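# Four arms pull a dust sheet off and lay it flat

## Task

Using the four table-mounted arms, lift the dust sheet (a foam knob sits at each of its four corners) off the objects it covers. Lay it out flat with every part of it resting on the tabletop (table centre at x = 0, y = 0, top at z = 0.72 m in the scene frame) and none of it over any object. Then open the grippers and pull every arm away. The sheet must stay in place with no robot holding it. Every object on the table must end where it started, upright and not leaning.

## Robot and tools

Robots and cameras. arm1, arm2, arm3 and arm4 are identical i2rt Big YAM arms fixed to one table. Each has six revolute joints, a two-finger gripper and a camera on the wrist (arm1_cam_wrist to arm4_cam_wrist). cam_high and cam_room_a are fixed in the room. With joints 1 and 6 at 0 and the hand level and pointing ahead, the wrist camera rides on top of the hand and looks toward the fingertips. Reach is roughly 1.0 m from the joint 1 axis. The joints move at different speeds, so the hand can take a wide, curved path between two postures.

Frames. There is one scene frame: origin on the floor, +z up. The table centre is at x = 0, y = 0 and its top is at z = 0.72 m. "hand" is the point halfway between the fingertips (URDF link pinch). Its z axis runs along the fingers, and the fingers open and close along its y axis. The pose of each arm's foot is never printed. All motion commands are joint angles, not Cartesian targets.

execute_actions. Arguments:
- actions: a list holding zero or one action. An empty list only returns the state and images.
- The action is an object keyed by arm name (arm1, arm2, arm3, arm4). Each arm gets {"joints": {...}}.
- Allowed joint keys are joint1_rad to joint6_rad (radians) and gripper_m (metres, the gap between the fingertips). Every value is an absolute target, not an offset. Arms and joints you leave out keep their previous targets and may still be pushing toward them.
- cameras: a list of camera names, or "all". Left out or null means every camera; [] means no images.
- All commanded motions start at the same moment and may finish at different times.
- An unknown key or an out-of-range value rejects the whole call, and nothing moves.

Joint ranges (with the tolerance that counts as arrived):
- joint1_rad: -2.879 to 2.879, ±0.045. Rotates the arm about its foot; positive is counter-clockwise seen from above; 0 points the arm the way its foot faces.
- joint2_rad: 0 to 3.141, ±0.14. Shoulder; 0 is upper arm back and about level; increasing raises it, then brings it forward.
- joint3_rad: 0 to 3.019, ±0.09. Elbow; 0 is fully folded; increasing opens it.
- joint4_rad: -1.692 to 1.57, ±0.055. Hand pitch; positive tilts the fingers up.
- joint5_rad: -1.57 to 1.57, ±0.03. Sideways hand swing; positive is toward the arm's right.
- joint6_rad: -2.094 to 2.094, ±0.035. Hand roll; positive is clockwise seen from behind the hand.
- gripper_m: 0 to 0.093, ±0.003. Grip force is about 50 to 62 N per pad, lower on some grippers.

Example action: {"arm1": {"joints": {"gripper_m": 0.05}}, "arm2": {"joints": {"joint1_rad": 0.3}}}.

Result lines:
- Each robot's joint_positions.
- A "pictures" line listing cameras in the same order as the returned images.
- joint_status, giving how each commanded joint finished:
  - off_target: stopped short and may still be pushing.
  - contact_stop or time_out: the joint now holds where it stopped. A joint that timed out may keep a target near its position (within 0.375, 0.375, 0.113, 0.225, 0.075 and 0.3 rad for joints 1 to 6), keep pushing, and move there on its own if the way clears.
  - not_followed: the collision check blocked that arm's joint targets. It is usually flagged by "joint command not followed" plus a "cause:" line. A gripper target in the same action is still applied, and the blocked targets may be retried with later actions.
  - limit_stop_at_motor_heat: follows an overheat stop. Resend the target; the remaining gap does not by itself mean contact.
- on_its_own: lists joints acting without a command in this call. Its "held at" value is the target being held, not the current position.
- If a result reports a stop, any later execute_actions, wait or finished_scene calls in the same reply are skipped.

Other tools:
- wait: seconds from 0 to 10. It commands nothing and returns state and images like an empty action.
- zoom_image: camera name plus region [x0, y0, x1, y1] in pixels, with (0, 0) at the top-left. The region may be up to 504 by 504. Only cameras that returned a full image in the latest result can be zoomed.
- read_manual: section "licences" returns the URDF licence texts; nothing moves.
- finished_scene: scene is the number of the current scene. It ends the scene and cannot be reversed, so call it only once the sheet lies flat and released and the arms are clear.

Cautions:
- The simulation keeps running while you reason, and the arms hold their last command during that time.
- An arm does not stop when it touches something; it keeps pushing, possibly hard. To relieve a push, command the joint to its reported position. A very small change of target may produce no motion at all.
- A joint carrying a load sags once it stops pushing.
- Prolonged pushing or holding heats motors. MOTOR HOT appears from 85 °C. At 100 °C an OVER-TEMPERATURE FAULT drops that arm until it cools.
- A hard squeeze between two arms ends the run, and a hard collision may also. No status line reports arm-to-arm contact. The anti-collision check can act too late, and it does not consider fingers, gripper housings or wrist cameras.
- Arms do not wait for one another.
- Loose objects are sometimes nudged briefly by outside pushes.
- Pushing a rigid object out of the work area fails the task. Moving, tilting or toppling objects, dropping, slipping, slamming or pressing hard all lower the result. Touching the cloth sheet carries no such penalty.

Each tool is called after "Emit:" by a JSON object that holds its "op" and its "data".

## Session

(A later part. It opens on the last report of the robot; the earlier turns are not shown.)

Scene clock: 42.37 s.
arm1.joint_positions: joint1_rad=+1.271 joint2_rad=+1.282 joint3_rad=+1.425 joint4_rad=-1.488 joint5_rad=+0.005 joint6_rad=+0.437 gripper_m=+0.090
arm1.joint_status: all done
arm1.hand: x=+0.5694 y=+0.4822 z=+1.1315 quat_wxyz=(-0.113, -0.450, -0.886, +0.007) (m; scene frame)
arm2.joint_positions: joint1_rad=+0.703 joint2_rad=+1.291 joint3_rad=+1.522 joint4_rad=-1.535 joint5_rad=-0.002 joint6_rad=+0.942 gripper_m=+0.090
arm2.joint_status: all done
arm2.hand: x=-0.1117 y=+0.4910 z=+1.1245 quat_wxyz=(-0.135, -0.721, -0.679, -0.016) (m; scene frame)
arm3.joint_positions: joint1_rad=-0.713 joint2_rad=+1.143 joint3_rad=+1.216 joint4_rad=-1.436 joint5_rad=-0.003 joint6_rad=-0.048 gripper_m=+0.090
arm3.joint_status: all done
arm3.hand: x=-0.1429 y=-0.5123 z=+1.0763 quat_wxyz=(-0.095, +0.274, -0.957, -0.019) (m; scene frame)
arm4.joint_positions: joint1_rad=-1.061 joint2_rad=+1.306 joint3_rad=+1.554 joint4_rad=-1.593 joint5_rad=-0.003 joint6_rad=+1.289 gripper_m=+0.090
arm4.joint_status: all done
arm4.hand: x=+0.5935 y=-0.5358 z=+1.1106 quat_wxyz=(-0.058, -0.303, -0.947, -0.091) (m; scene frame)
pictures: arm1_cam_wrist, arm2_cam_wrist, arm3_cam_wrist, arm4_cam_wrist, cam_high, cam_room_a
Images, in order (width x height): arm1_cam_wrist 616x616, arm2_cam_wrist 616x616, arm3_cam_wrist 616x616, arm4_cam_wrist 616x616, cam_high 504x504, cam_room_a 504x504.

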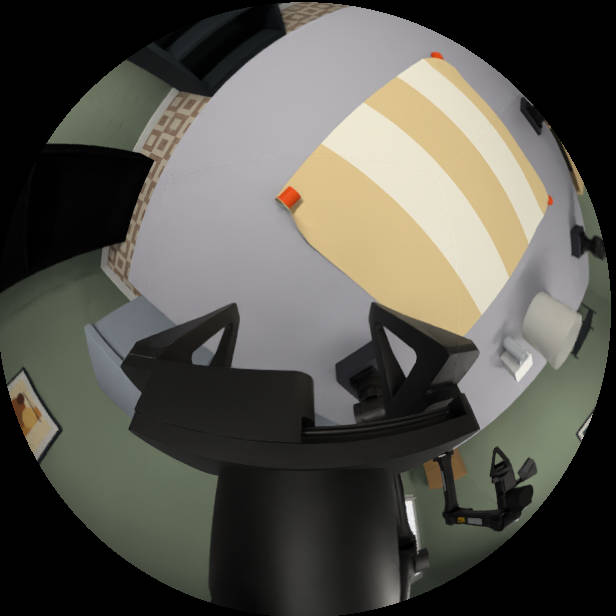

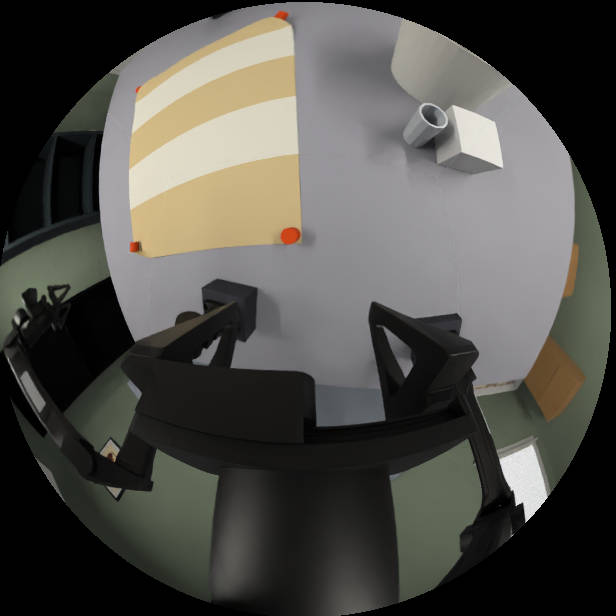

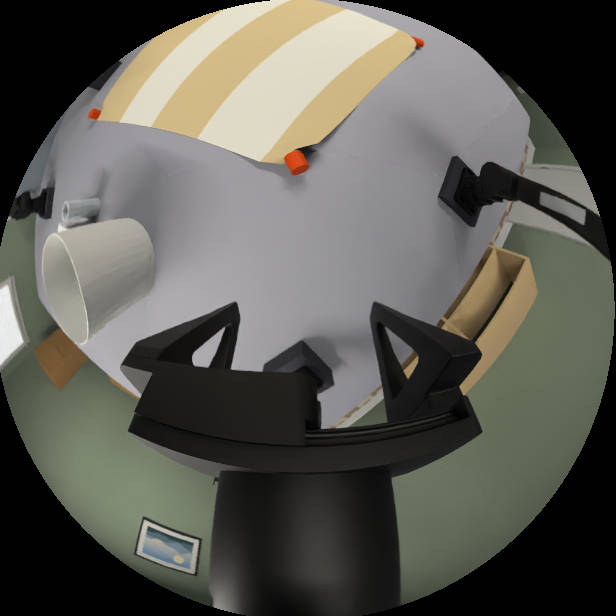

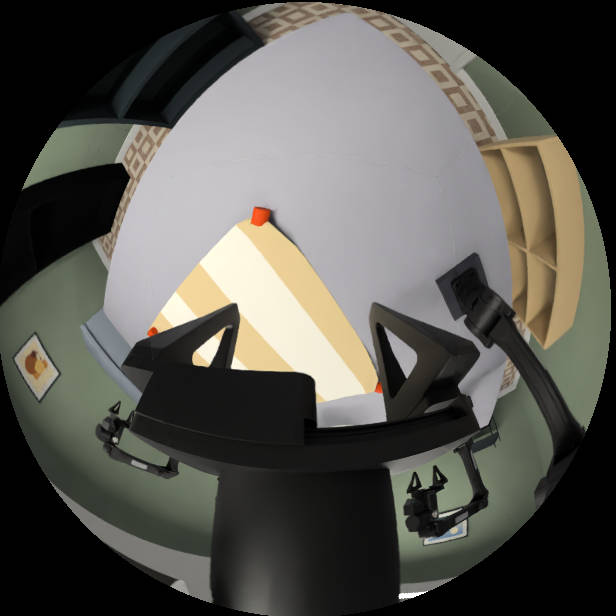

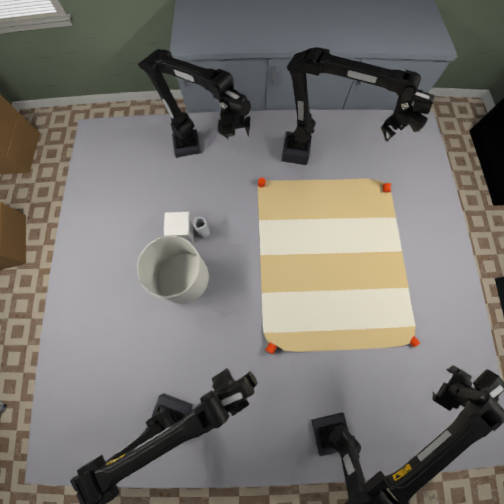

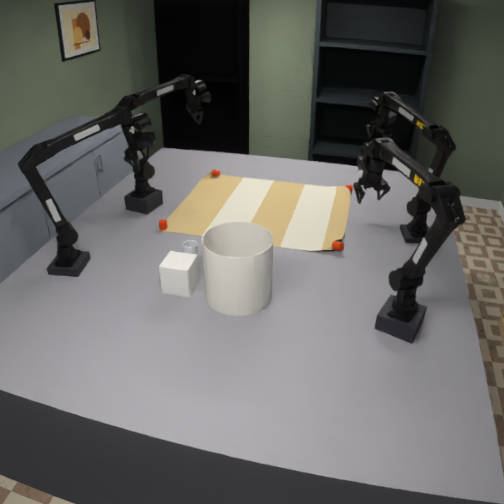

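Emit:
{"op": "execute_actions", "data": {"actions": [{"arm3":{"joints":{"joint1_rad":-0.70,"joint2_rad":1.8,"joint3_rad":1.37,"joint4_rad":-1.14,"joint6_rad":0.53}},"arm4":{"joints":{"joint1_rad":-1.06,"joint2_rad":1.93,"joint3_rad":1.72,"joint4_rad":-1.36,"joint6_rad":0.68}}}]}}

Emit:
{"op": "zoom_image", "data": {"camera": "cam_high", "region": [220,150,480,400]}}

Scene clock: 47.03 s.
arm1.joint_positions: joint1_rad=+1.271 joint2_rad=+1.282 joint3_rad=+1.425 joint4_rad=-1.488 joint5_rad=+0.005 joint6_rad=+0.437 gripper_m=+0.090
arm1.joint_status: not commanded
arm1.hand: x=+0.5694 y=+0.4822 z=+1.1315 quat_wxyz=(-0.113, -0.450, -0.886, +0.007) (m; scene frame)
arm2.joint_positions: joint1_rad=+0.703 joint2_rad=+1.291 joint3_rad=+1.522 joint4_rad=-1.535 joint5_rad=-0.002 joint6_rad=+0.942 gripper_m=+0.090
arm2.joint_status: not commanded
arm2.hand: x=-0.1117 y=+0.4910 z=+1.1245 quat_wxyz=(-0.135, -0.721, -0.679, -0.016) (m; scene frame)
arm3.joint_positions: joint1_rad=-0.713 joint2_rad=+1.802 joint3_rad=+1.354 joint4_rad=-1.153 joint5_rad=-0.002 joint6_rad=+0.520 gripper_m=+0.090
arm3.joint_status: all done
arm3.hand: x=-0.0105 y=-0.4411 z=+0.8563 quat_wxyz=(+0.017, -0.006, -1.000, +0.014) (m; scene frame)
arm4.joint_positions: joint1_rad=-1.061 joint2_rad=+1.948 joint3_rad=+1.695 joint4_rad=-1.367 joint5_rad=-0.003 joint6_rad=+0.695 gripper_m=+0.090
arm4.joint_status: all done
arm4.hand: x=+0.7237 y=-0.4323 z=+0.8572 quat_wxyz=(+0.024, -0.014, -0.999, +0.016) (m; scene frame)
pictures: arm1_cam_wrist, arm2_cam_wrist, arm3_cam_wrist, arm4_cam_wrist, cam_high, cam_room_a
Images, in order (width x height): arm1_cam_wrist 616x616, arm2_cam_wrist 616x616, arm3_cam_wrist 616x616, arm4_cam_wrist 616x616, cam_high 504x504, cam_room_a 504x504.

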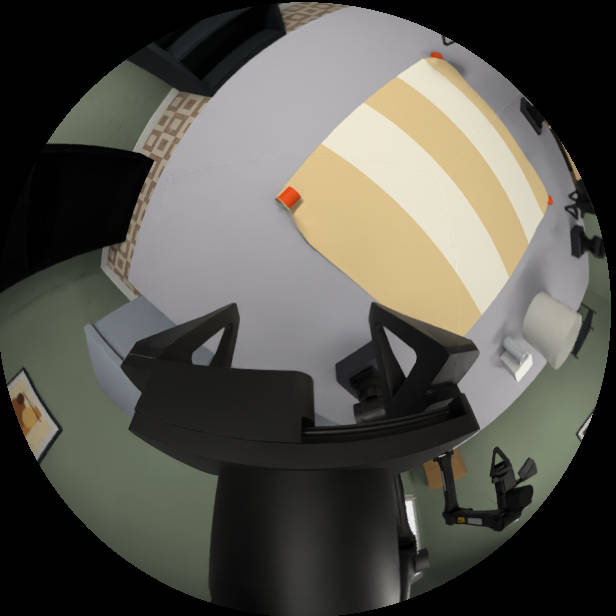

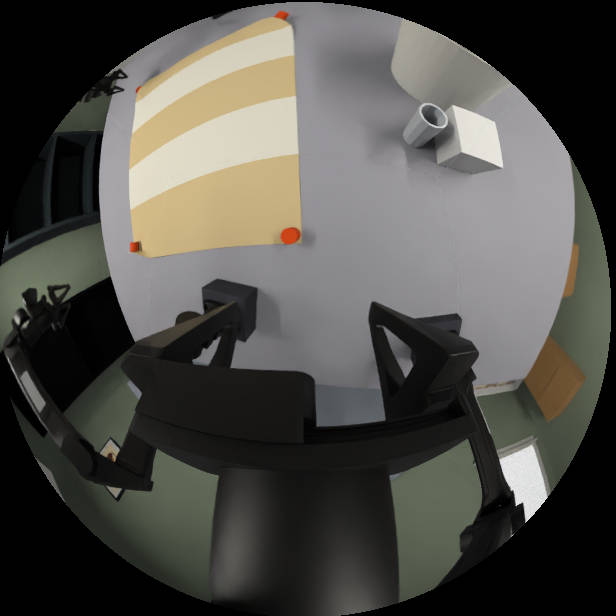

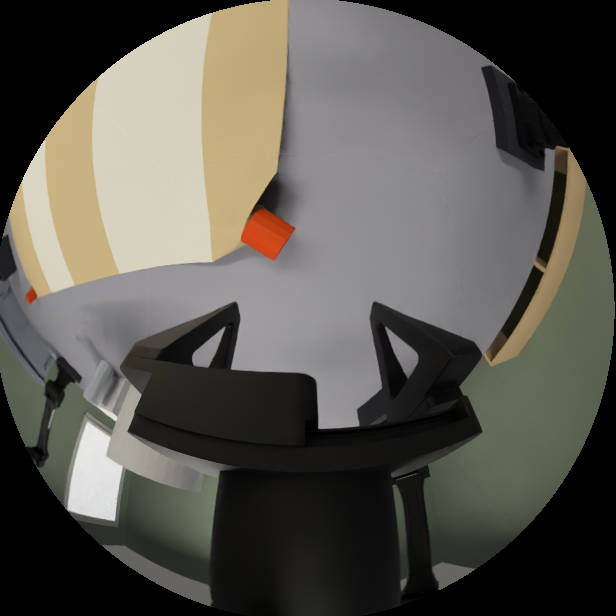

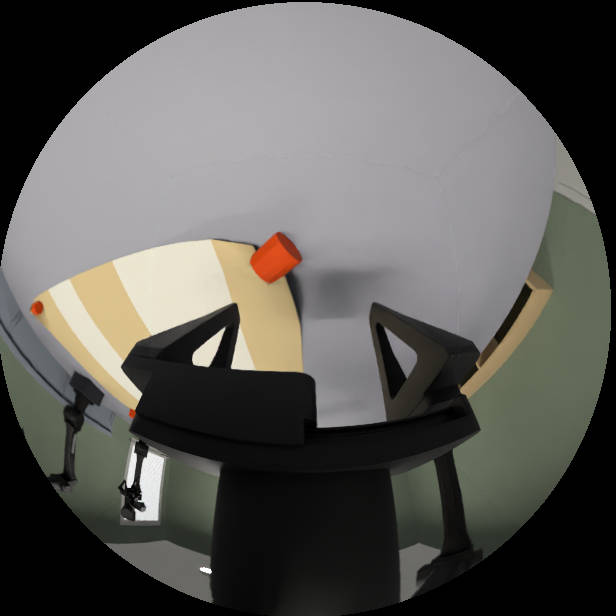

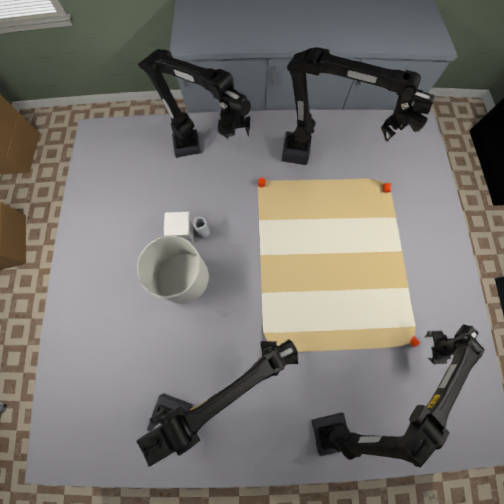

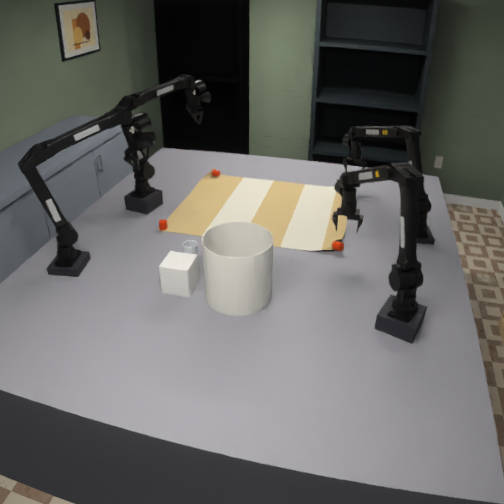

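Region (220, 150, 480, 400) of cam_high's 504x504 image, scaled by 1.938, with more detail than that image has; it fills the top 485 rows of this view, and the rest is white.

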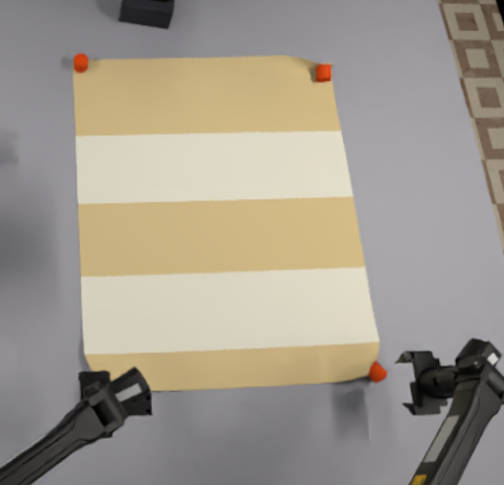

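Emit:
{"op": "execute_actions", "data": {"actions": [{"arm3":{"joints":{"joint1_rad":-0.66,"joint2_rad":1.88,"joint3_rad":1.46,"joint6_rad":-0.6}},"arm4":{"joints":{"joint1_rad":-1.01,"joint2_rad":1.96,"joint3_rad":1.76,"joint6_rad":-1.38}}}], "cameras": []}}

Emit:
{"op": "execute_actions", "data": {"actions": [{"arm3":{"joints":{"joint2_rad":2.0,"joint3_rad":1.36,"joint4_rad":-0.92}},"arm4":{"joints":{"joint2_rad":2.045,"joint3_rad":1.575,"joint4_rad":-1.09}}}], "cameras": ["arm3_cam_wrist","arm4_cam_wrist"]}}

Scene clock: 51.30 s.
arm1.joint_positions: joint1_rad=+1.271 joint2_rad=+1.282 joint3_rad=+1.425 joint4_rad=-1.488 joint5_rad=+0.005 joint6_rad=+0.437 gripper_m=+0.090
arm1.joint_status: not commanded
arm1.hand: x=+0.5694 y=+0.4822 z=+1.1315 quat_wxyz=(-0.113, -0.450, -0.886, +0.007) (m; scene frame)
arm2.joint_positions: joint1_rad=+0.703 joint2_rad=+1.291 joint3_rad=+1.522 joint4_rad=-1.535 joint5_rad=-0.002 joint6_rad=+0.942 gripper_m=+0.090
arm2.joint_status: not commanded
arm2.hand: x=-0.1117 y=+0.4910 z=+1.1245 quat_wxyz=(-0.135, -0.721, -0.679, -0.016) (m; scene frame)
arm3.joint_positions: joint1_rad=-0.665 joint2_rad=+1.872 joint3_rad=+1.419 joint4_rad=-1.151 joint5_rad=-0.002 joint6_rad=-0.591 gripper_m=+0.090
arm3.joint_status: all done
arm3.hand: x=-0.0036 y=-0.4083 z=+0.8423 quat_wxyz=(+0.024, +0.542, -0.840, +0.003) (m; scene frame)
arm4.joint_positions: joint1_rad=-1.012 joint2_rad=+1.950 joint3_rad=+1.706 joint4_rad=-1.367 joint5_rad=-0.002 joint6_rad=-1.365 gripper_m=+0.090
arm4.joint_status: all done
arm4.hand: x=+0.7087 y=-0.4081 z=+0.8600 quat_wxyz=(+0.023, +0.862, -0.506, -0.010) (m; scene frame)
pictures: none
No camera images: the call's "cameras" was empty. Leave "cameras" out to get every camera's image.

Scene clock: 52.43 s.
arm1.joint_positions: joint1_rad=+1.271 joint2_rad=+1.282 joint3_rad=+1.425 joint4_rad=-1.488 joint5_rad=+0.005 joint6_rad=+0.437 gripper_m=+0.090
arm1.joint_status: not commanded
arm1.hand: x=+0.5694 y=+0.4822 z=+1.1315 quat_wxyz=(-0.113, -0.450, -0.886, +0.007) (m; scene frame)
arm2.joint_positions: joint1_rad=+0.703 joint2_rad=+1.291 joint3_rad=+1.522 joint4_rad=-1.535 joint5_rad=-0.002 joint6_rad=+0.942 gripper_m=+0.090
arm2.joint_status: not commanded
arm2.hand: x=-0.1117 y=+0.4910 z=+1.1245 quat_wxyz=(-0.135, -0.721, -0.679, -0.016) (m; scene frame)
arm3.joint_positions: joint1_rad=-0.665 joint2_rad=+2.008 joint3_rad=+1.355 joint4_rad=-0.936 joint5_rad=-0.002 joint6_rad=-0.591 gripper_m=+0.090
arm3.joint_status: all done
arm3.hand: x=+0.0028 y=-0.4053 z=+0.7501 quat_wxyz=(+0.016, +0.543, -0.840, +0.004) (m; scene frame)
arm4.joint_positions: joint1_rad=-1.012 joint2_rad=+2.054 joint3_rad=+1.564 joint4_rad=-1.102 joint5_rad=-0.001 joint6_rad=-1.367 gripper_m=+0.090
arm4.joint_status: all done
arm4.hand: x=+0.7108 y=-0.4062 z=+0.7494 quat_wxyz=(+0.014, +0.863, -0.505, -0.007) (m; scene frame)
pictures: arm3_cam_wrist, arm4_cam_wrist
Images, in order (width x height): arm3_cam_wrist 616x616, arm4_cam_wrist 616x616.

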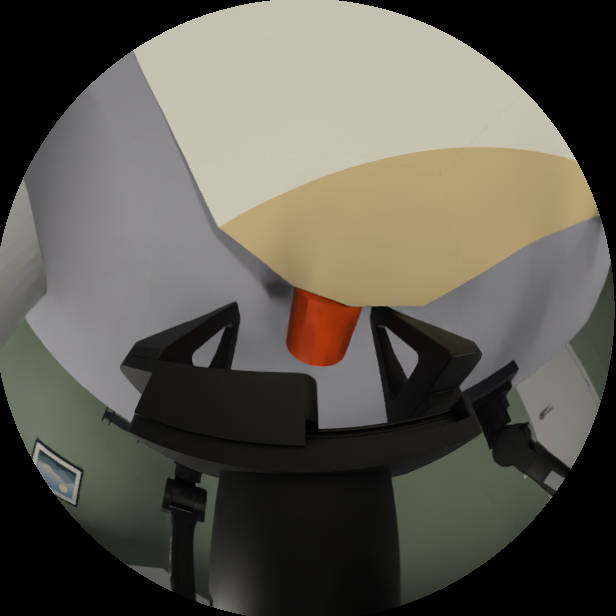

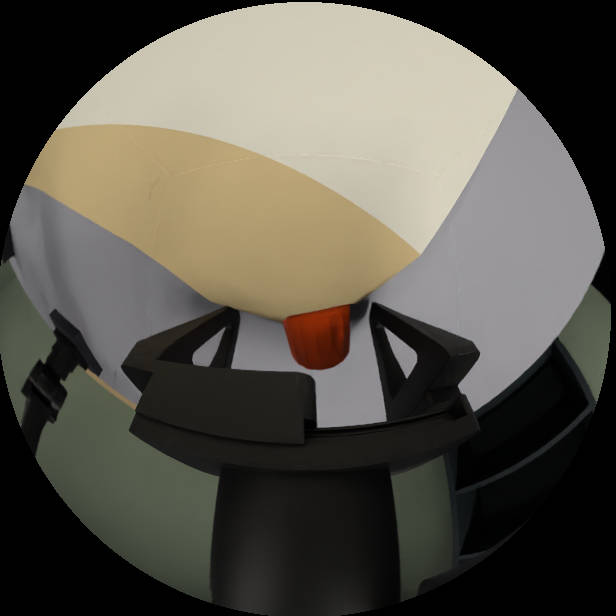

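Emit:
{"op": "execute_actions", "data": {"actions": [{"arm3":{"joints":{"gripper_m":0.025}},"arm4":{"joints":{"gripper_m":0.025}}}], "cameras": []}}

Emit:
{"op": "execute_actions", "data": {"actions": [{"arm3":{"joints":{"joint1_rad":-0.5,"joint2_rad":1.9,"joint3_rad":1.29,"joint4_rad":-0.96,"joint5_rad":0.9,"joint6_rad":-1.1}},"arm4":{"joints":{"joint1_rad":-0.85,"joint2_rad":1.97,"joint3_rad":1.54,"joint4_rad":-1.14,"joint5_rad":0.9,"joint6_rad":-1.5}}}], "cameras": ["arm3_cam_wrist","arm4_cam_wrist","cam_high"]}}

Scene clock: 53.83 s.
arm1.joint_positions: joint1_rad=+1.271 joint2_rad=+1.282 joint3_rad=+1.425 joint4_rad=-1.488 joint5_rad=+0.005 joint6_rad=+0.437 gripper_m=+0.090
arm1.joint_status: not commanded
arm1.hand: x=+0.5694 y=+0.4822 z=+1.1315 quat_wxyz=(-0.113, -0.450, -0.886, +0.007) (m; scene frame)
arm2.joint_positions: joint1_rad=+0.703 joint2_rad=+1.291 joint3_rad=+1.522 joint4_rad=-1.535 joint5_rad=-0.002 joint6_rad=+0.942 gripper_m=+0.090
arm2.joint_status: not commanded
arm2.hand: x=-0.1117 y=+0.4910 z=+1.1245 quat_wxyz=(-0.135, -0.721, -0.679, -0.016) (m; scene frame)
arm3.joint_positions: joint1_rad=-0.665 joint2_rad=+2.008 joint3_rad=+1.355 joint4_rad=-0.934 joint5_rad=+0.000 joint6_rad=-0.592 gripper_m=+0.039
arm3.joint_status: gripper_m off_target (ended at +0.039, target +0.025)
arm3.hand: x=+0.0033 y=-0.4053 z=+0.7501 quat_wxyz=(+0.015, +0.543, -0.840, +0.004) (m; scene frame)
arm4.joint_positions: joint1_rad=-1.012 joint2_rad=+2.054 joint3_rad=+1.564 joint4_rad=-1.102 joint5_rad=-0.001 joint6_rad=-1.367 gripper_m=+0.038
arm4.joint_status: gripper_m off_target (ended at +0.038, target +0.025)
arm4.hand: x=+0.7108 y=-0.4062 z=+0.7494 quat_wxyz=(+0.014, +0.863, -0.505, -0.007) (m; scene frame)
pictures: none
No camera images: the call's "cameras" was empty. Leave "cameras" out to get every camera's image.

Scene clock: 55.37 s.
arm1.joint_positions: joint1_rad=+1.271 joint2_rad=+1.282 joint3_rad=+1.425 joint4_rad=-1.488 joint5_rad=+0.005 joint6_rad=+0.437 gripper_m=+0.090
arm1.joint_status: not commanded
arm1.hand: x=+0.5694 y=+0.4822 z=+1.1315 quat_wxyz=(-0.113, -0.450, -0.886, +0.007) (m; scene frame)
arm2.joint_positions: joint1_rad=+0.703 joint2_rad=+1.291 joint3_rad=+1.522 joint4_rad=-1.535 joint5_rad=-0.002 joint6_rad=+0.942 gripper_m=+0.090
arm2.joint_status: not commanded
arm2.hand: x=-0.1117 y=+0.4910 z=+1.1245 quat_wxyz=(-0.135, -0.721, -0.679, -0.016) (m; scene frame)
arm3.joint_positions: joint1_rad=-0.492 joint2_rad=+1.892 joint3_rad=+1.295 joint4_rad=-0.944 joint5_rad=+0.899 joint6_rad=-1.085 gripper_m=+0.039
arm3.joint_status: all done
arm3.hand: x=+0.0256 y=-0.4399 z=+0.8563 quat_wxyz=(+0.071, +0.706, -0.556, +0.432) (m; scene frame)
arm4.joint_positions: joint1_rad=-0.833 joint2_rad=+1.990 joint3_rad=+1.532 joint4_rad=-1.133 joint5_rad=+0.891 joint6_rad=-1.489 gripper_m=+0.038
arm4.joint_status: all done
arm4.hand: x=+0.7318 y=-0.4264 z=+0.8385 quat_wxyz=(+0.138, +0.842, -0.328, +0.406) (m; scene frame)
pictures: arm3_cam_wrist, arm4_cam_wrist, cam_high
Images, in order (width x height): arm3_cam_wrist 616x616, arm4_cam_wrist 616x616, cam_high 504x504.

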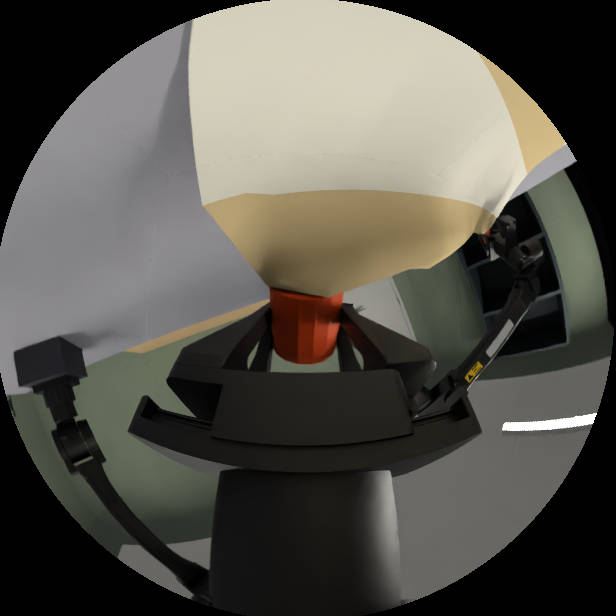

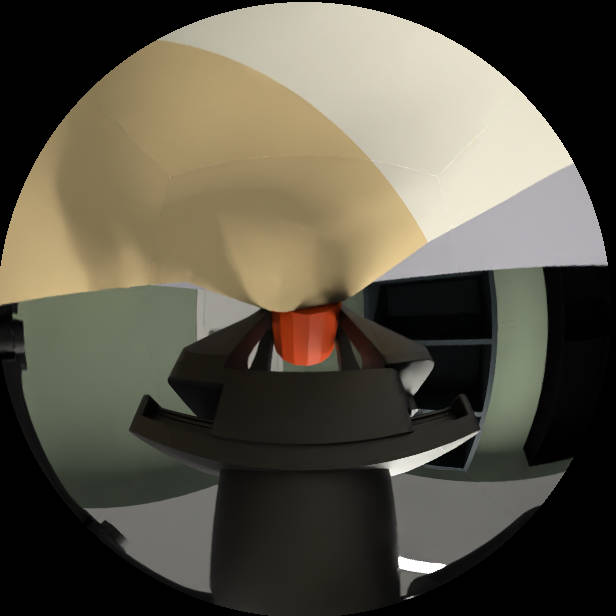

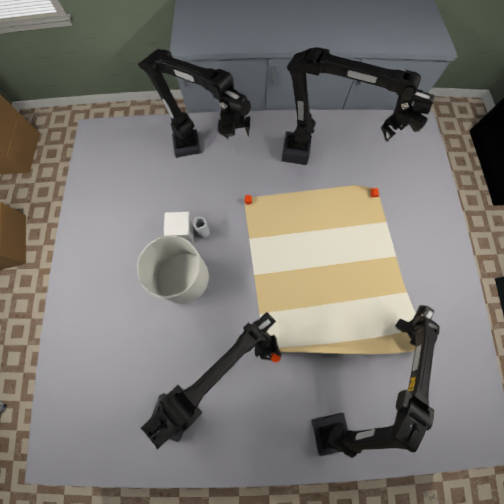

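Emit:
{"op": "execute_actions", "data": {"actions": [{"arm3":{"joints":{"joint1_rad":-0.68,"joint2_rad":1.84,"joint3_rad":1.09,"joint4_rad":-0.8,"joint5_rad":0.6}},"arm4":{"joints":{"joint1_rad":-0.985,"joint2_rad":1.9,"joint3_rad":1.36,"joint4_rad":-0.99,"joint5_rad":0.6}}}], "cameras": ["arm3_cam_wrist","arm4_cam_wrist","cam_high"]}}

Scene clock: 57.20 s.
arm1.joint_positions: joint1_rad=+1.271 joint2_rad=+1.282 joint3_rad=+1.425 joint4_rad=-1.488 joint5_rad=+0.005 joint6_rad=+0.437 gripper_m=+0.090
arm1.joint_status: not commanded
arm1.hand: x=+0.5694 y=+0.4822 z=+1.1315 quat_wxyz=(-0.113, -0.450, -0.886, +0.007) (m; scene frame)
arm2.joint_positions: joint1_rad=+0.703 joint2_rad=+1.291 joint3_rad=+1.522 joint4_rad=-1.535 joint5_rad=-0.002 joint6_rad=+0.942 gripper_m=+0.090
arm2.joint_status: not commanded
arm2.hand: x=-0.1117 y=+0.4910 z=+1.1245 quat_wxyz=(-0.135, -0.721, -0.679, -0.016) (m; scene frame)
arm3.joint_positions: joint1_rad=-0.697 joint2_rad=+1.838 joint3_rad=+1.098 joint4_rad=-0.805 joint5_rad=+0.606 joint6_rad=-1.086 gripper_m=+0.039
arm3.joint_status: all done
arm3.hand: x=+0.0025 y=-0.5387 z=+0.7902 quat_wxyz=(+0.079, +0.686, -0.662, +0.293) (m; scene frame)
arm4.joint_positions: joint1_rad=-0.989 joint2_rad=+1.918 joint3_rad=+1.344 joint4_rad=-1.012 joint5_rad=+0.596 joint6_rad=-1.494 gripper_m=+0.038
arm4.joint_status: all done
arm4.hand: x=+0.7244 y=-0.5063 z=+0.7811 quat_wxyz=(+0.118, +0.861, -0.416, +0.268) (m; scene frame)
pictures: arm3_cam_wrist, arm4_cam_wrist, cam_high
Images, in order (width x height): arm3_cam_wrist 616x616, arm4_cam_wrist 616x616, cam_high 504x504.

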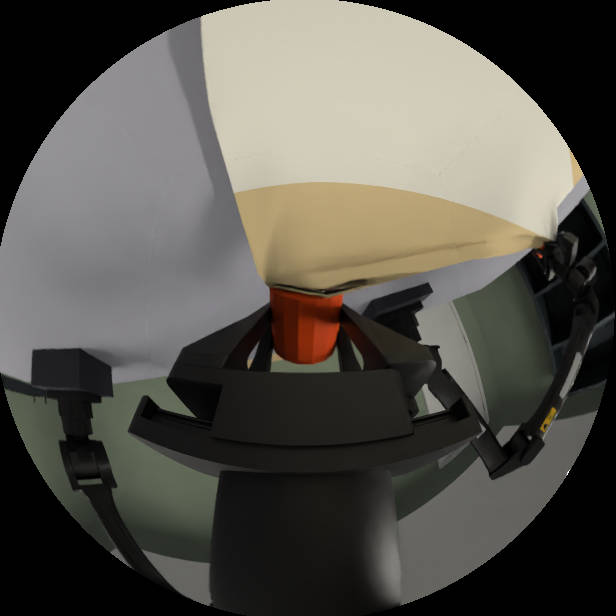

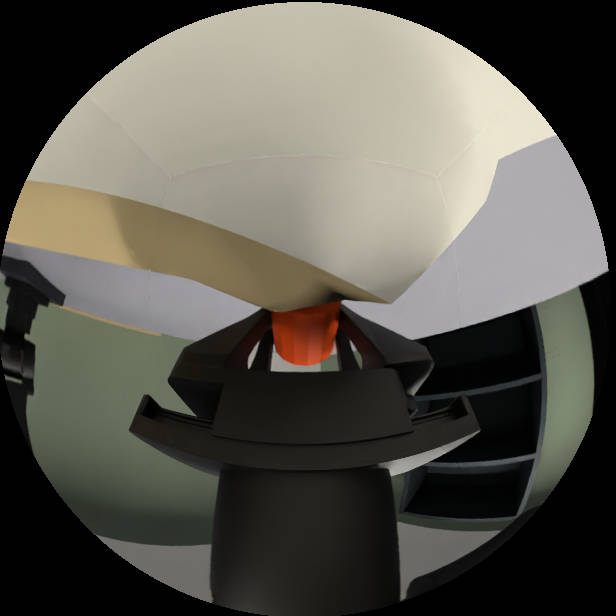

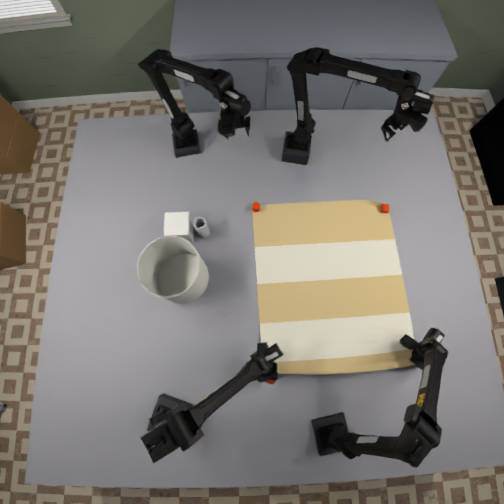

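Emit:
{"op": "execute_actions", "data": {"actions": [{"arm4":{"joints":{"joint1_rad":-1.1,"joint2_rad":1.87,"joint3_rad":1.27,"joint4_rad":-0.96}}}], "cameras": []}}

Emit:
{"op": "execute_actions", "data": {"actions": [{"arm3":{"joints":{"gripper_m":0.09}},"arm4":{"joints":{"gripper_m":0.09}}}], "cameras": []}}

Emit:
{"op": "execute_actions", "data": {"actions": [{"arm3":{"joints":{"joint2_rad":1.0,"joint4_rad":-1.3}},"arm4":{"joints":{"joint2_rad":1.0,"joint4_rad":-1.4}}}]}}

Emit:
{"op": "zoom_image", "data": {"camera": "cam_high", "region": [220,170,480,430]}}

Scene clock: 58.97 s.
arm1.joint_positions: joint1_rad=+1.271 joint2_rad=+1.282 joint3_rad=+1.425 joint4_rad=-1.488 joint5_rad=+0.005 joint6_rad=+0.437 gripper_m=+0.090
arm1.joint_status: not commanded
arm1.hand: x=+0.5694 y=+0.4822 z=+1.1315 quat_wxyz=(-0.113, -0.450, -0.886, +0.007) (m; scene frame)
arm2.joint_positions: joint1_rad=+0.703 joint2_rad=+1.291 joint3_rad=+1.522 joint4_rad=-1.535 joint5_rad=-0.002 joint6_rad=+0.942 gripper_m=+0.090
arm2.joint_status: not commanded
arm2.hand: x=-0.1117 y=+0.4910 z=+1.1245 quat_wxyz=(-0.135, -0.721, -0.679, -0.016) (m; scene frame)
arm3.joint_positions: joint1_rad=-0.697 joint2_rad=+1.838 joint3_rad=+1.098 joint4_rad=-0.802 joint5_rad=+0.606 joint6_rad=-1.086 gripper_m=+0.039
arm3.joint_status: not commanded
arm3.hand: x=+0.0030 y=-0.5384 z=+0.7901 quat_wxyz=(+0.077, +0.686, -0.662, +0.293) (m; scene frame)
arm4.joint_positions: joint1_rad=-1.097 joint2_rad=+1.894 joint3_rad=+1.256 joint4_rad=-0.980 joint5_rad=+0.592 joint6_rad=-1.496 gripper_m=+0.038
arm4.joint_status: all done
arm4.hand: x=+0.7290 y=-0.5736 z=+0.7656 quat_wxyz=(+0.146, +0.840, -0.457, +0.253) (m; scene frame)
pictures: none
No camera images: the call's "cameras" was empty. Leave "cameras" out to get every camera's image.

Scene clock: 59.60 s.
arm1.joint_positions: joint1_rad=+1.271 joint2_rad=+1.282 joint3_rad=+1.425 joint4_rad=-1.488 joint5_rad=+0.005 joint6_rad=+0.437 gripper_m=+0.090
arm1.joint_status: not commanded
arm1.hand: x=+0.5694 y=+0.4822 z=+1.1315 quat_wxyz=(-0.113, -0.450, -0.886, +0.007) (m; scene frame)
arm2.joint_positions: joint1_rad=+0.703 joint2_rad=+1.291 joint3_rad=+1.522 joint4_rad=-1.535 joint5_rad=-0.002 joint6_rad=+0.942 gripper_m=+0.090
arm2.joint_status: not commanded
arm2.hand: x=-0.1117 y=+0.4910 z=+1.1245 quat_wxyz=(-0.135, -0.721, -0.679, -0.016) (m; scene frame)
arm3.joint_positions: joint1_rad=-0.694 joint2_rad=+1.838 joint3_rad=+1.096 joint4_rad=-0.802 joint5_rad=+0.603 joint6_rad=-1.091 gripper_m=+0.090
arm3.joint_status: all done
arm3.hand: x=+0.0016 y=-0.5372 z=+0.7893 quat_wxyz=(+0.078, +0.688, -0.660, +0.291) (m; scene frame)
arm4.joint_positions: joint1_rad=-1.097 joint2_rad=+1.894 joint3_rad=+1.256 joint4_rad=-0.971 joint5_rad=+0.597 joint6_rad=-1.496 gripper_m=+0.090
arm4.joint_status: all done
arm4.hand: x=+0.7309 y=-0.5730 z=+0.7663 quat_wxyz=(+0.143, +0.839, -0.458, +0.257) (m; scene frame)
pictures: none
No camera images: the call's "cameras" was empty. Leave "cameras" out to get every camera's image.

Scene clock: 61.17 s.
arm1.joint_positions: joint1_rad=+1.271 joint2_rad=+1.282 joint3_rad=+1.425 joint4_rad=-1.488 joint5_rad=+0.005 joint6_rad=+0.437 gripper_m=+0.090
arm1.joint_status: not commanded
arm1.hand: x=+0.5694 y=+0.4822 z=+1.1315 quat_wxyz=(-0.113, -0.450, -0.886, +0.007) (m; scene frame)
arm2.joint_positions: joint1_rad=+0.703 joint2_rad=+1.291 joint3_rad=+1.522 joint4_rad=-1.535 joint5_rad=-0.002 joint6_rad=+0.942 gripper_m=+0.090
arm2.joint_status: not commanded
arm2.hand: x=-0.1117 y=+0.4910 z=+1.1245 quat_wxyz=(-0.135, -0.721, -0.679, -0.016) (m; scene frame)
arm3.joint_positions: joint1_rad=-0.694 joint2_rad=+0.991 joint3_rad=+1.089 joint4_rad=-1.285 joint5_rad=+0.601 joint6_rad=-1.091 gripper_m=+0.090
arm3.joint_status: all done
arm3.hand: x=-0.1196 y=-0.6039 z=+1.1088 quat_wxyz=(-0.087, +0.641, -0.686, +0.333) (m; scene frame)
arm4.joint_positions: joint1_rad=-1.097 joint2_rad=+0.993 joint3_rad=+1.256 joint4_rad=-1.392 joint5_rad=+0.598 joint6_rad=-1.496 gripper_m=+0.090
arm4.joint_status: all done
arm4.hand: x=+0.5954 y=-0.6734 z=+1.1319 quat_wxyz=(-0.066, +0.785, -0.509, +0.346) (m; scene frame)
pictures: arm1_cam_wrist, arm2_cam_wrist, arm3_cam_wrist, arm4_cam_wrist, cam_high, cam_room_a
Images, in order (width x height): arm1_cam_wrist 616x616, arm2_cam_wrist 616x616, arm3_cam_wrist 616x616, arm4_cam_wrist 616x616, cam_high 504x504, cam_room_a 504x504.

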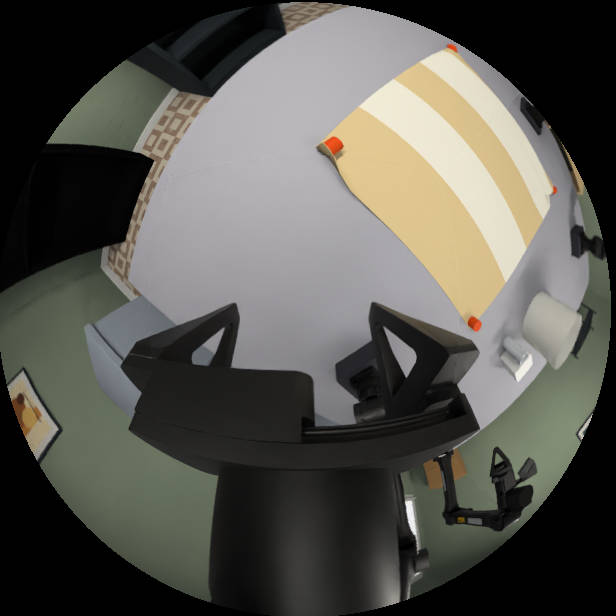

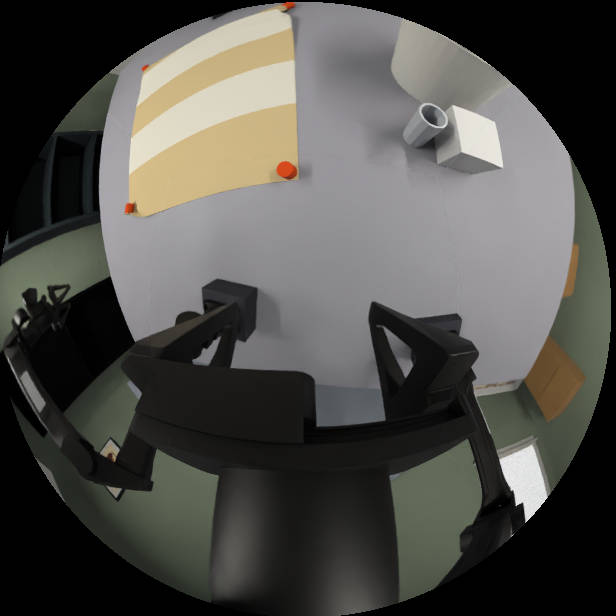

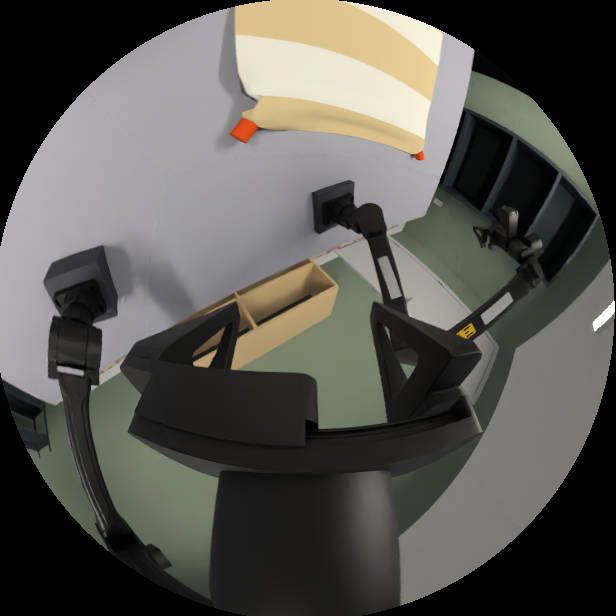

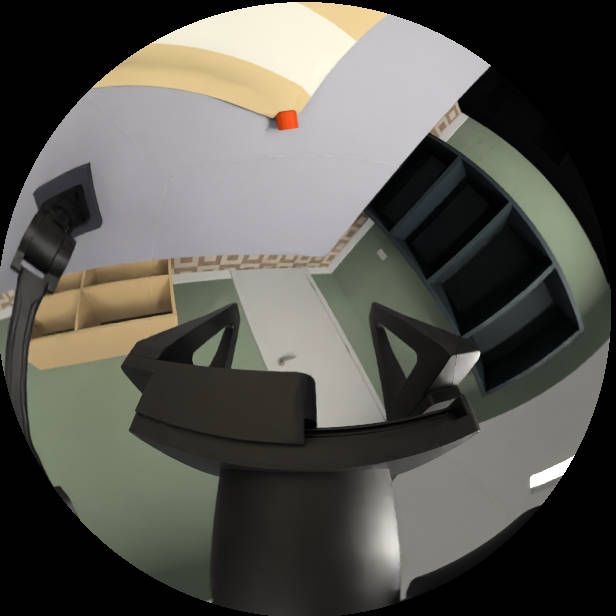

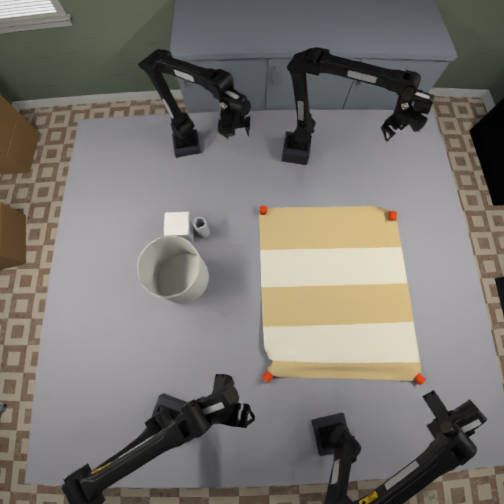

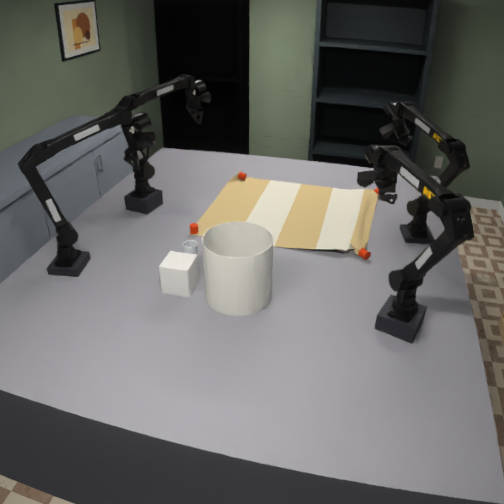

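Region (220, 170, 480, 430) of cam_high's 504x504 image, scaled by 1.938, with more detail than that image has.

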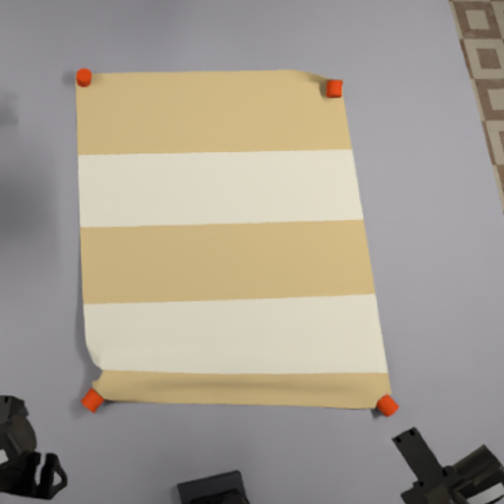

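Emit:
{"op": "execute_actions", "data": {"actions": [{"arm2":{"joints":{"joint1_rad":0.563,"joint2_rad":2.08,"joint3_rad":1.93,"joint4_rad":-1.39,"joint6_rad":0.74}},"arm1":{"joints":{"joint1_rad":1.084,"joint2_rad":2.15,"joint3_rad":1.93,"joint4_rad":-1.32,"joint6_rad":0.88}},"arm3":{"joints":{"joint1_rad":-0.95,"joint2_rad":1.65,"joint3_rad":1.15,"joint4_rad":-1.07,"joint5_rad":0,"joint6_rad":-0.6}},"arm4":{"joints":{"joint1_rad":-1.28,"joint2_rad":1.8,"joint3_rad":1.48,"joint4_rad":-1.25,"joint5_rad":0,"joint6_rad":-1.7}}}]}}

Scene clock: 64.40 s.
arm1.joint_positions: joint1_rad=+1.078 joint2_rad=+2.177 joint3_rad=+1.893 joint4_rad=-1.327 joint5_rad=+0.002 joint6_rad=+0.866 gripper_m=+0.090
arm1.joint_status: all done
arm1.hand: x=+0.7072 y=+0.2640 z=+0.8549 quat_wxyz=(+0.019, -0.704, -0.710, +0.004) (m; scene frame)
arm2.joint_positions: joint1_rad=+0.556 joint2_rad=+2.074 joint3_rad=+1.904 joint4_rad=-1.399 joint5_rad=-0.002 joint6_rad=+0.750 gripper_m=+0.090
arm2.joint_status: all done
arm2.hand: x=-0.0058 y=+0.2798 z=+0.8815 quat_wxyz=(-0.004, -0.713, -0.701, +0.001) (m; scene frame)
arm3.joint_positions: joint1_rad=-0.948 joint2_rad=+1.658 joint3_rad=+1.122 joint4_rad=-1.083 joint5_rad=+0.003 joint6_rad=-0.609 gripper_m=+0.090
arm3.joint_status: all done
arm3.hand: x=-0.0346 y=-0.5730 z=+0.8470 quat_wxyz=(+0.031, +0.426, -0.904, +0.003) (m; scene frame)
arm4.joint_positions: joint1_rad=-1.279 joint2_rad=+1.823 joint3_rad=+1.461 joint4_rad=-1.257 joint5_rad=+0.003 joint6_rad=-1.685 gripper_m=+0.090
arm4.joint_status: all done
arm4.hand: x=+0.7420 y=-0.5645 z=+0.8405 quat_wxyz=(+0.024, +0.876, -0.482, -0.016) (m; scene frame)
pictures: arm1_cam_wrist, arm2_cam_wrist, arm3_cam_wrist, arm4_cam_wrist, cam_high, cam_room_a
Images, in order (width x height): arm1_cam_wrist 616x616, arm2_cam_wrist 616x616, arm3_cam_wrist 616x616, arm4_cam_wrist 616x616, cam_high 504x504, cam_room_a 504x504.

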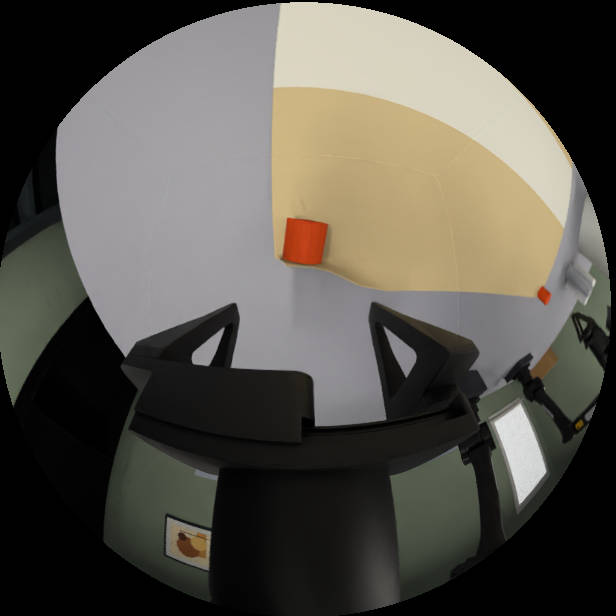

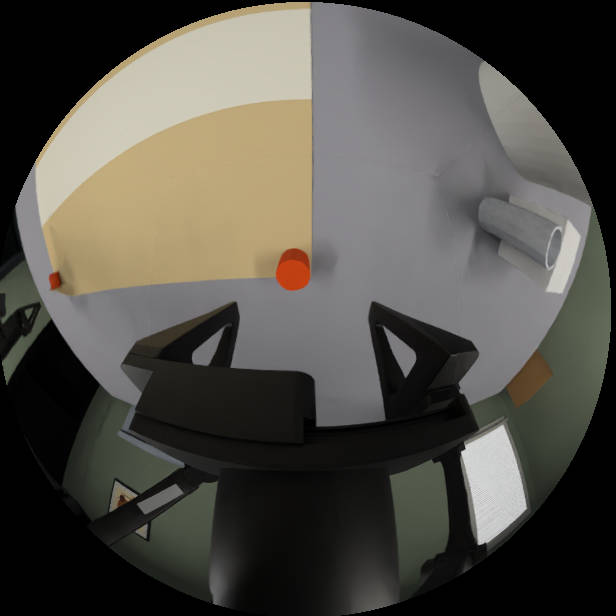

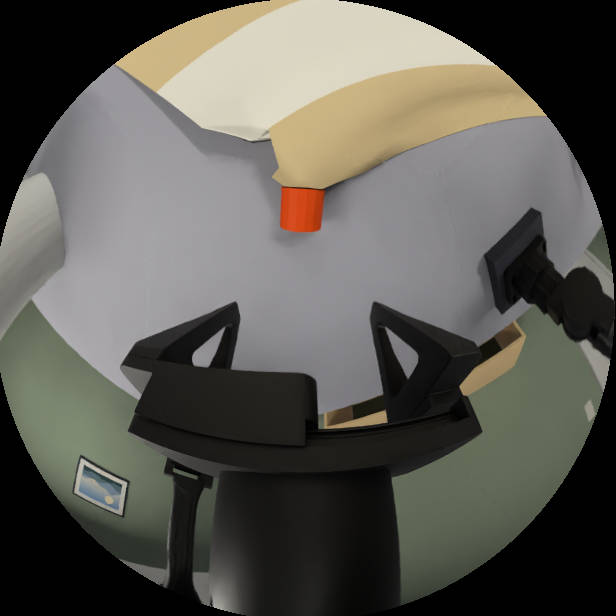

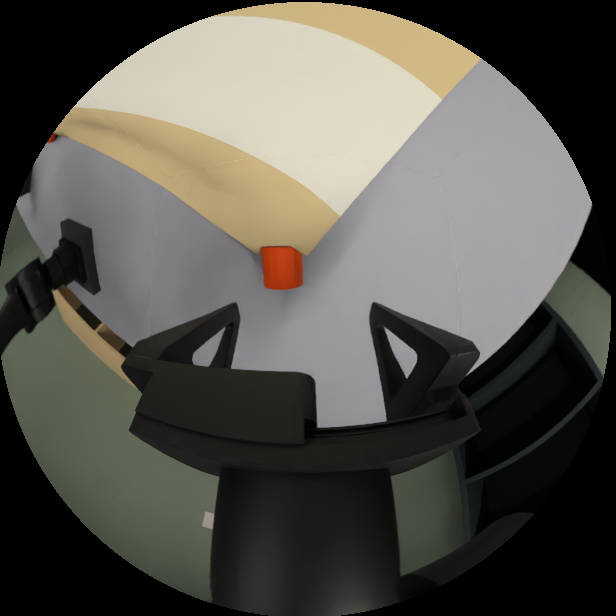

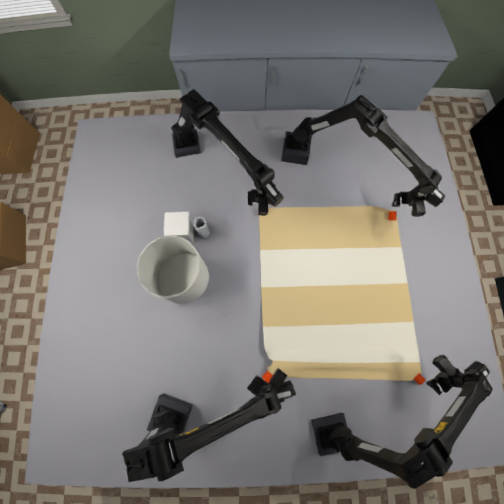

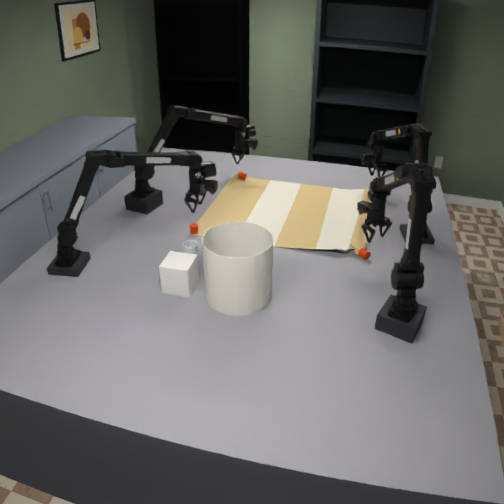

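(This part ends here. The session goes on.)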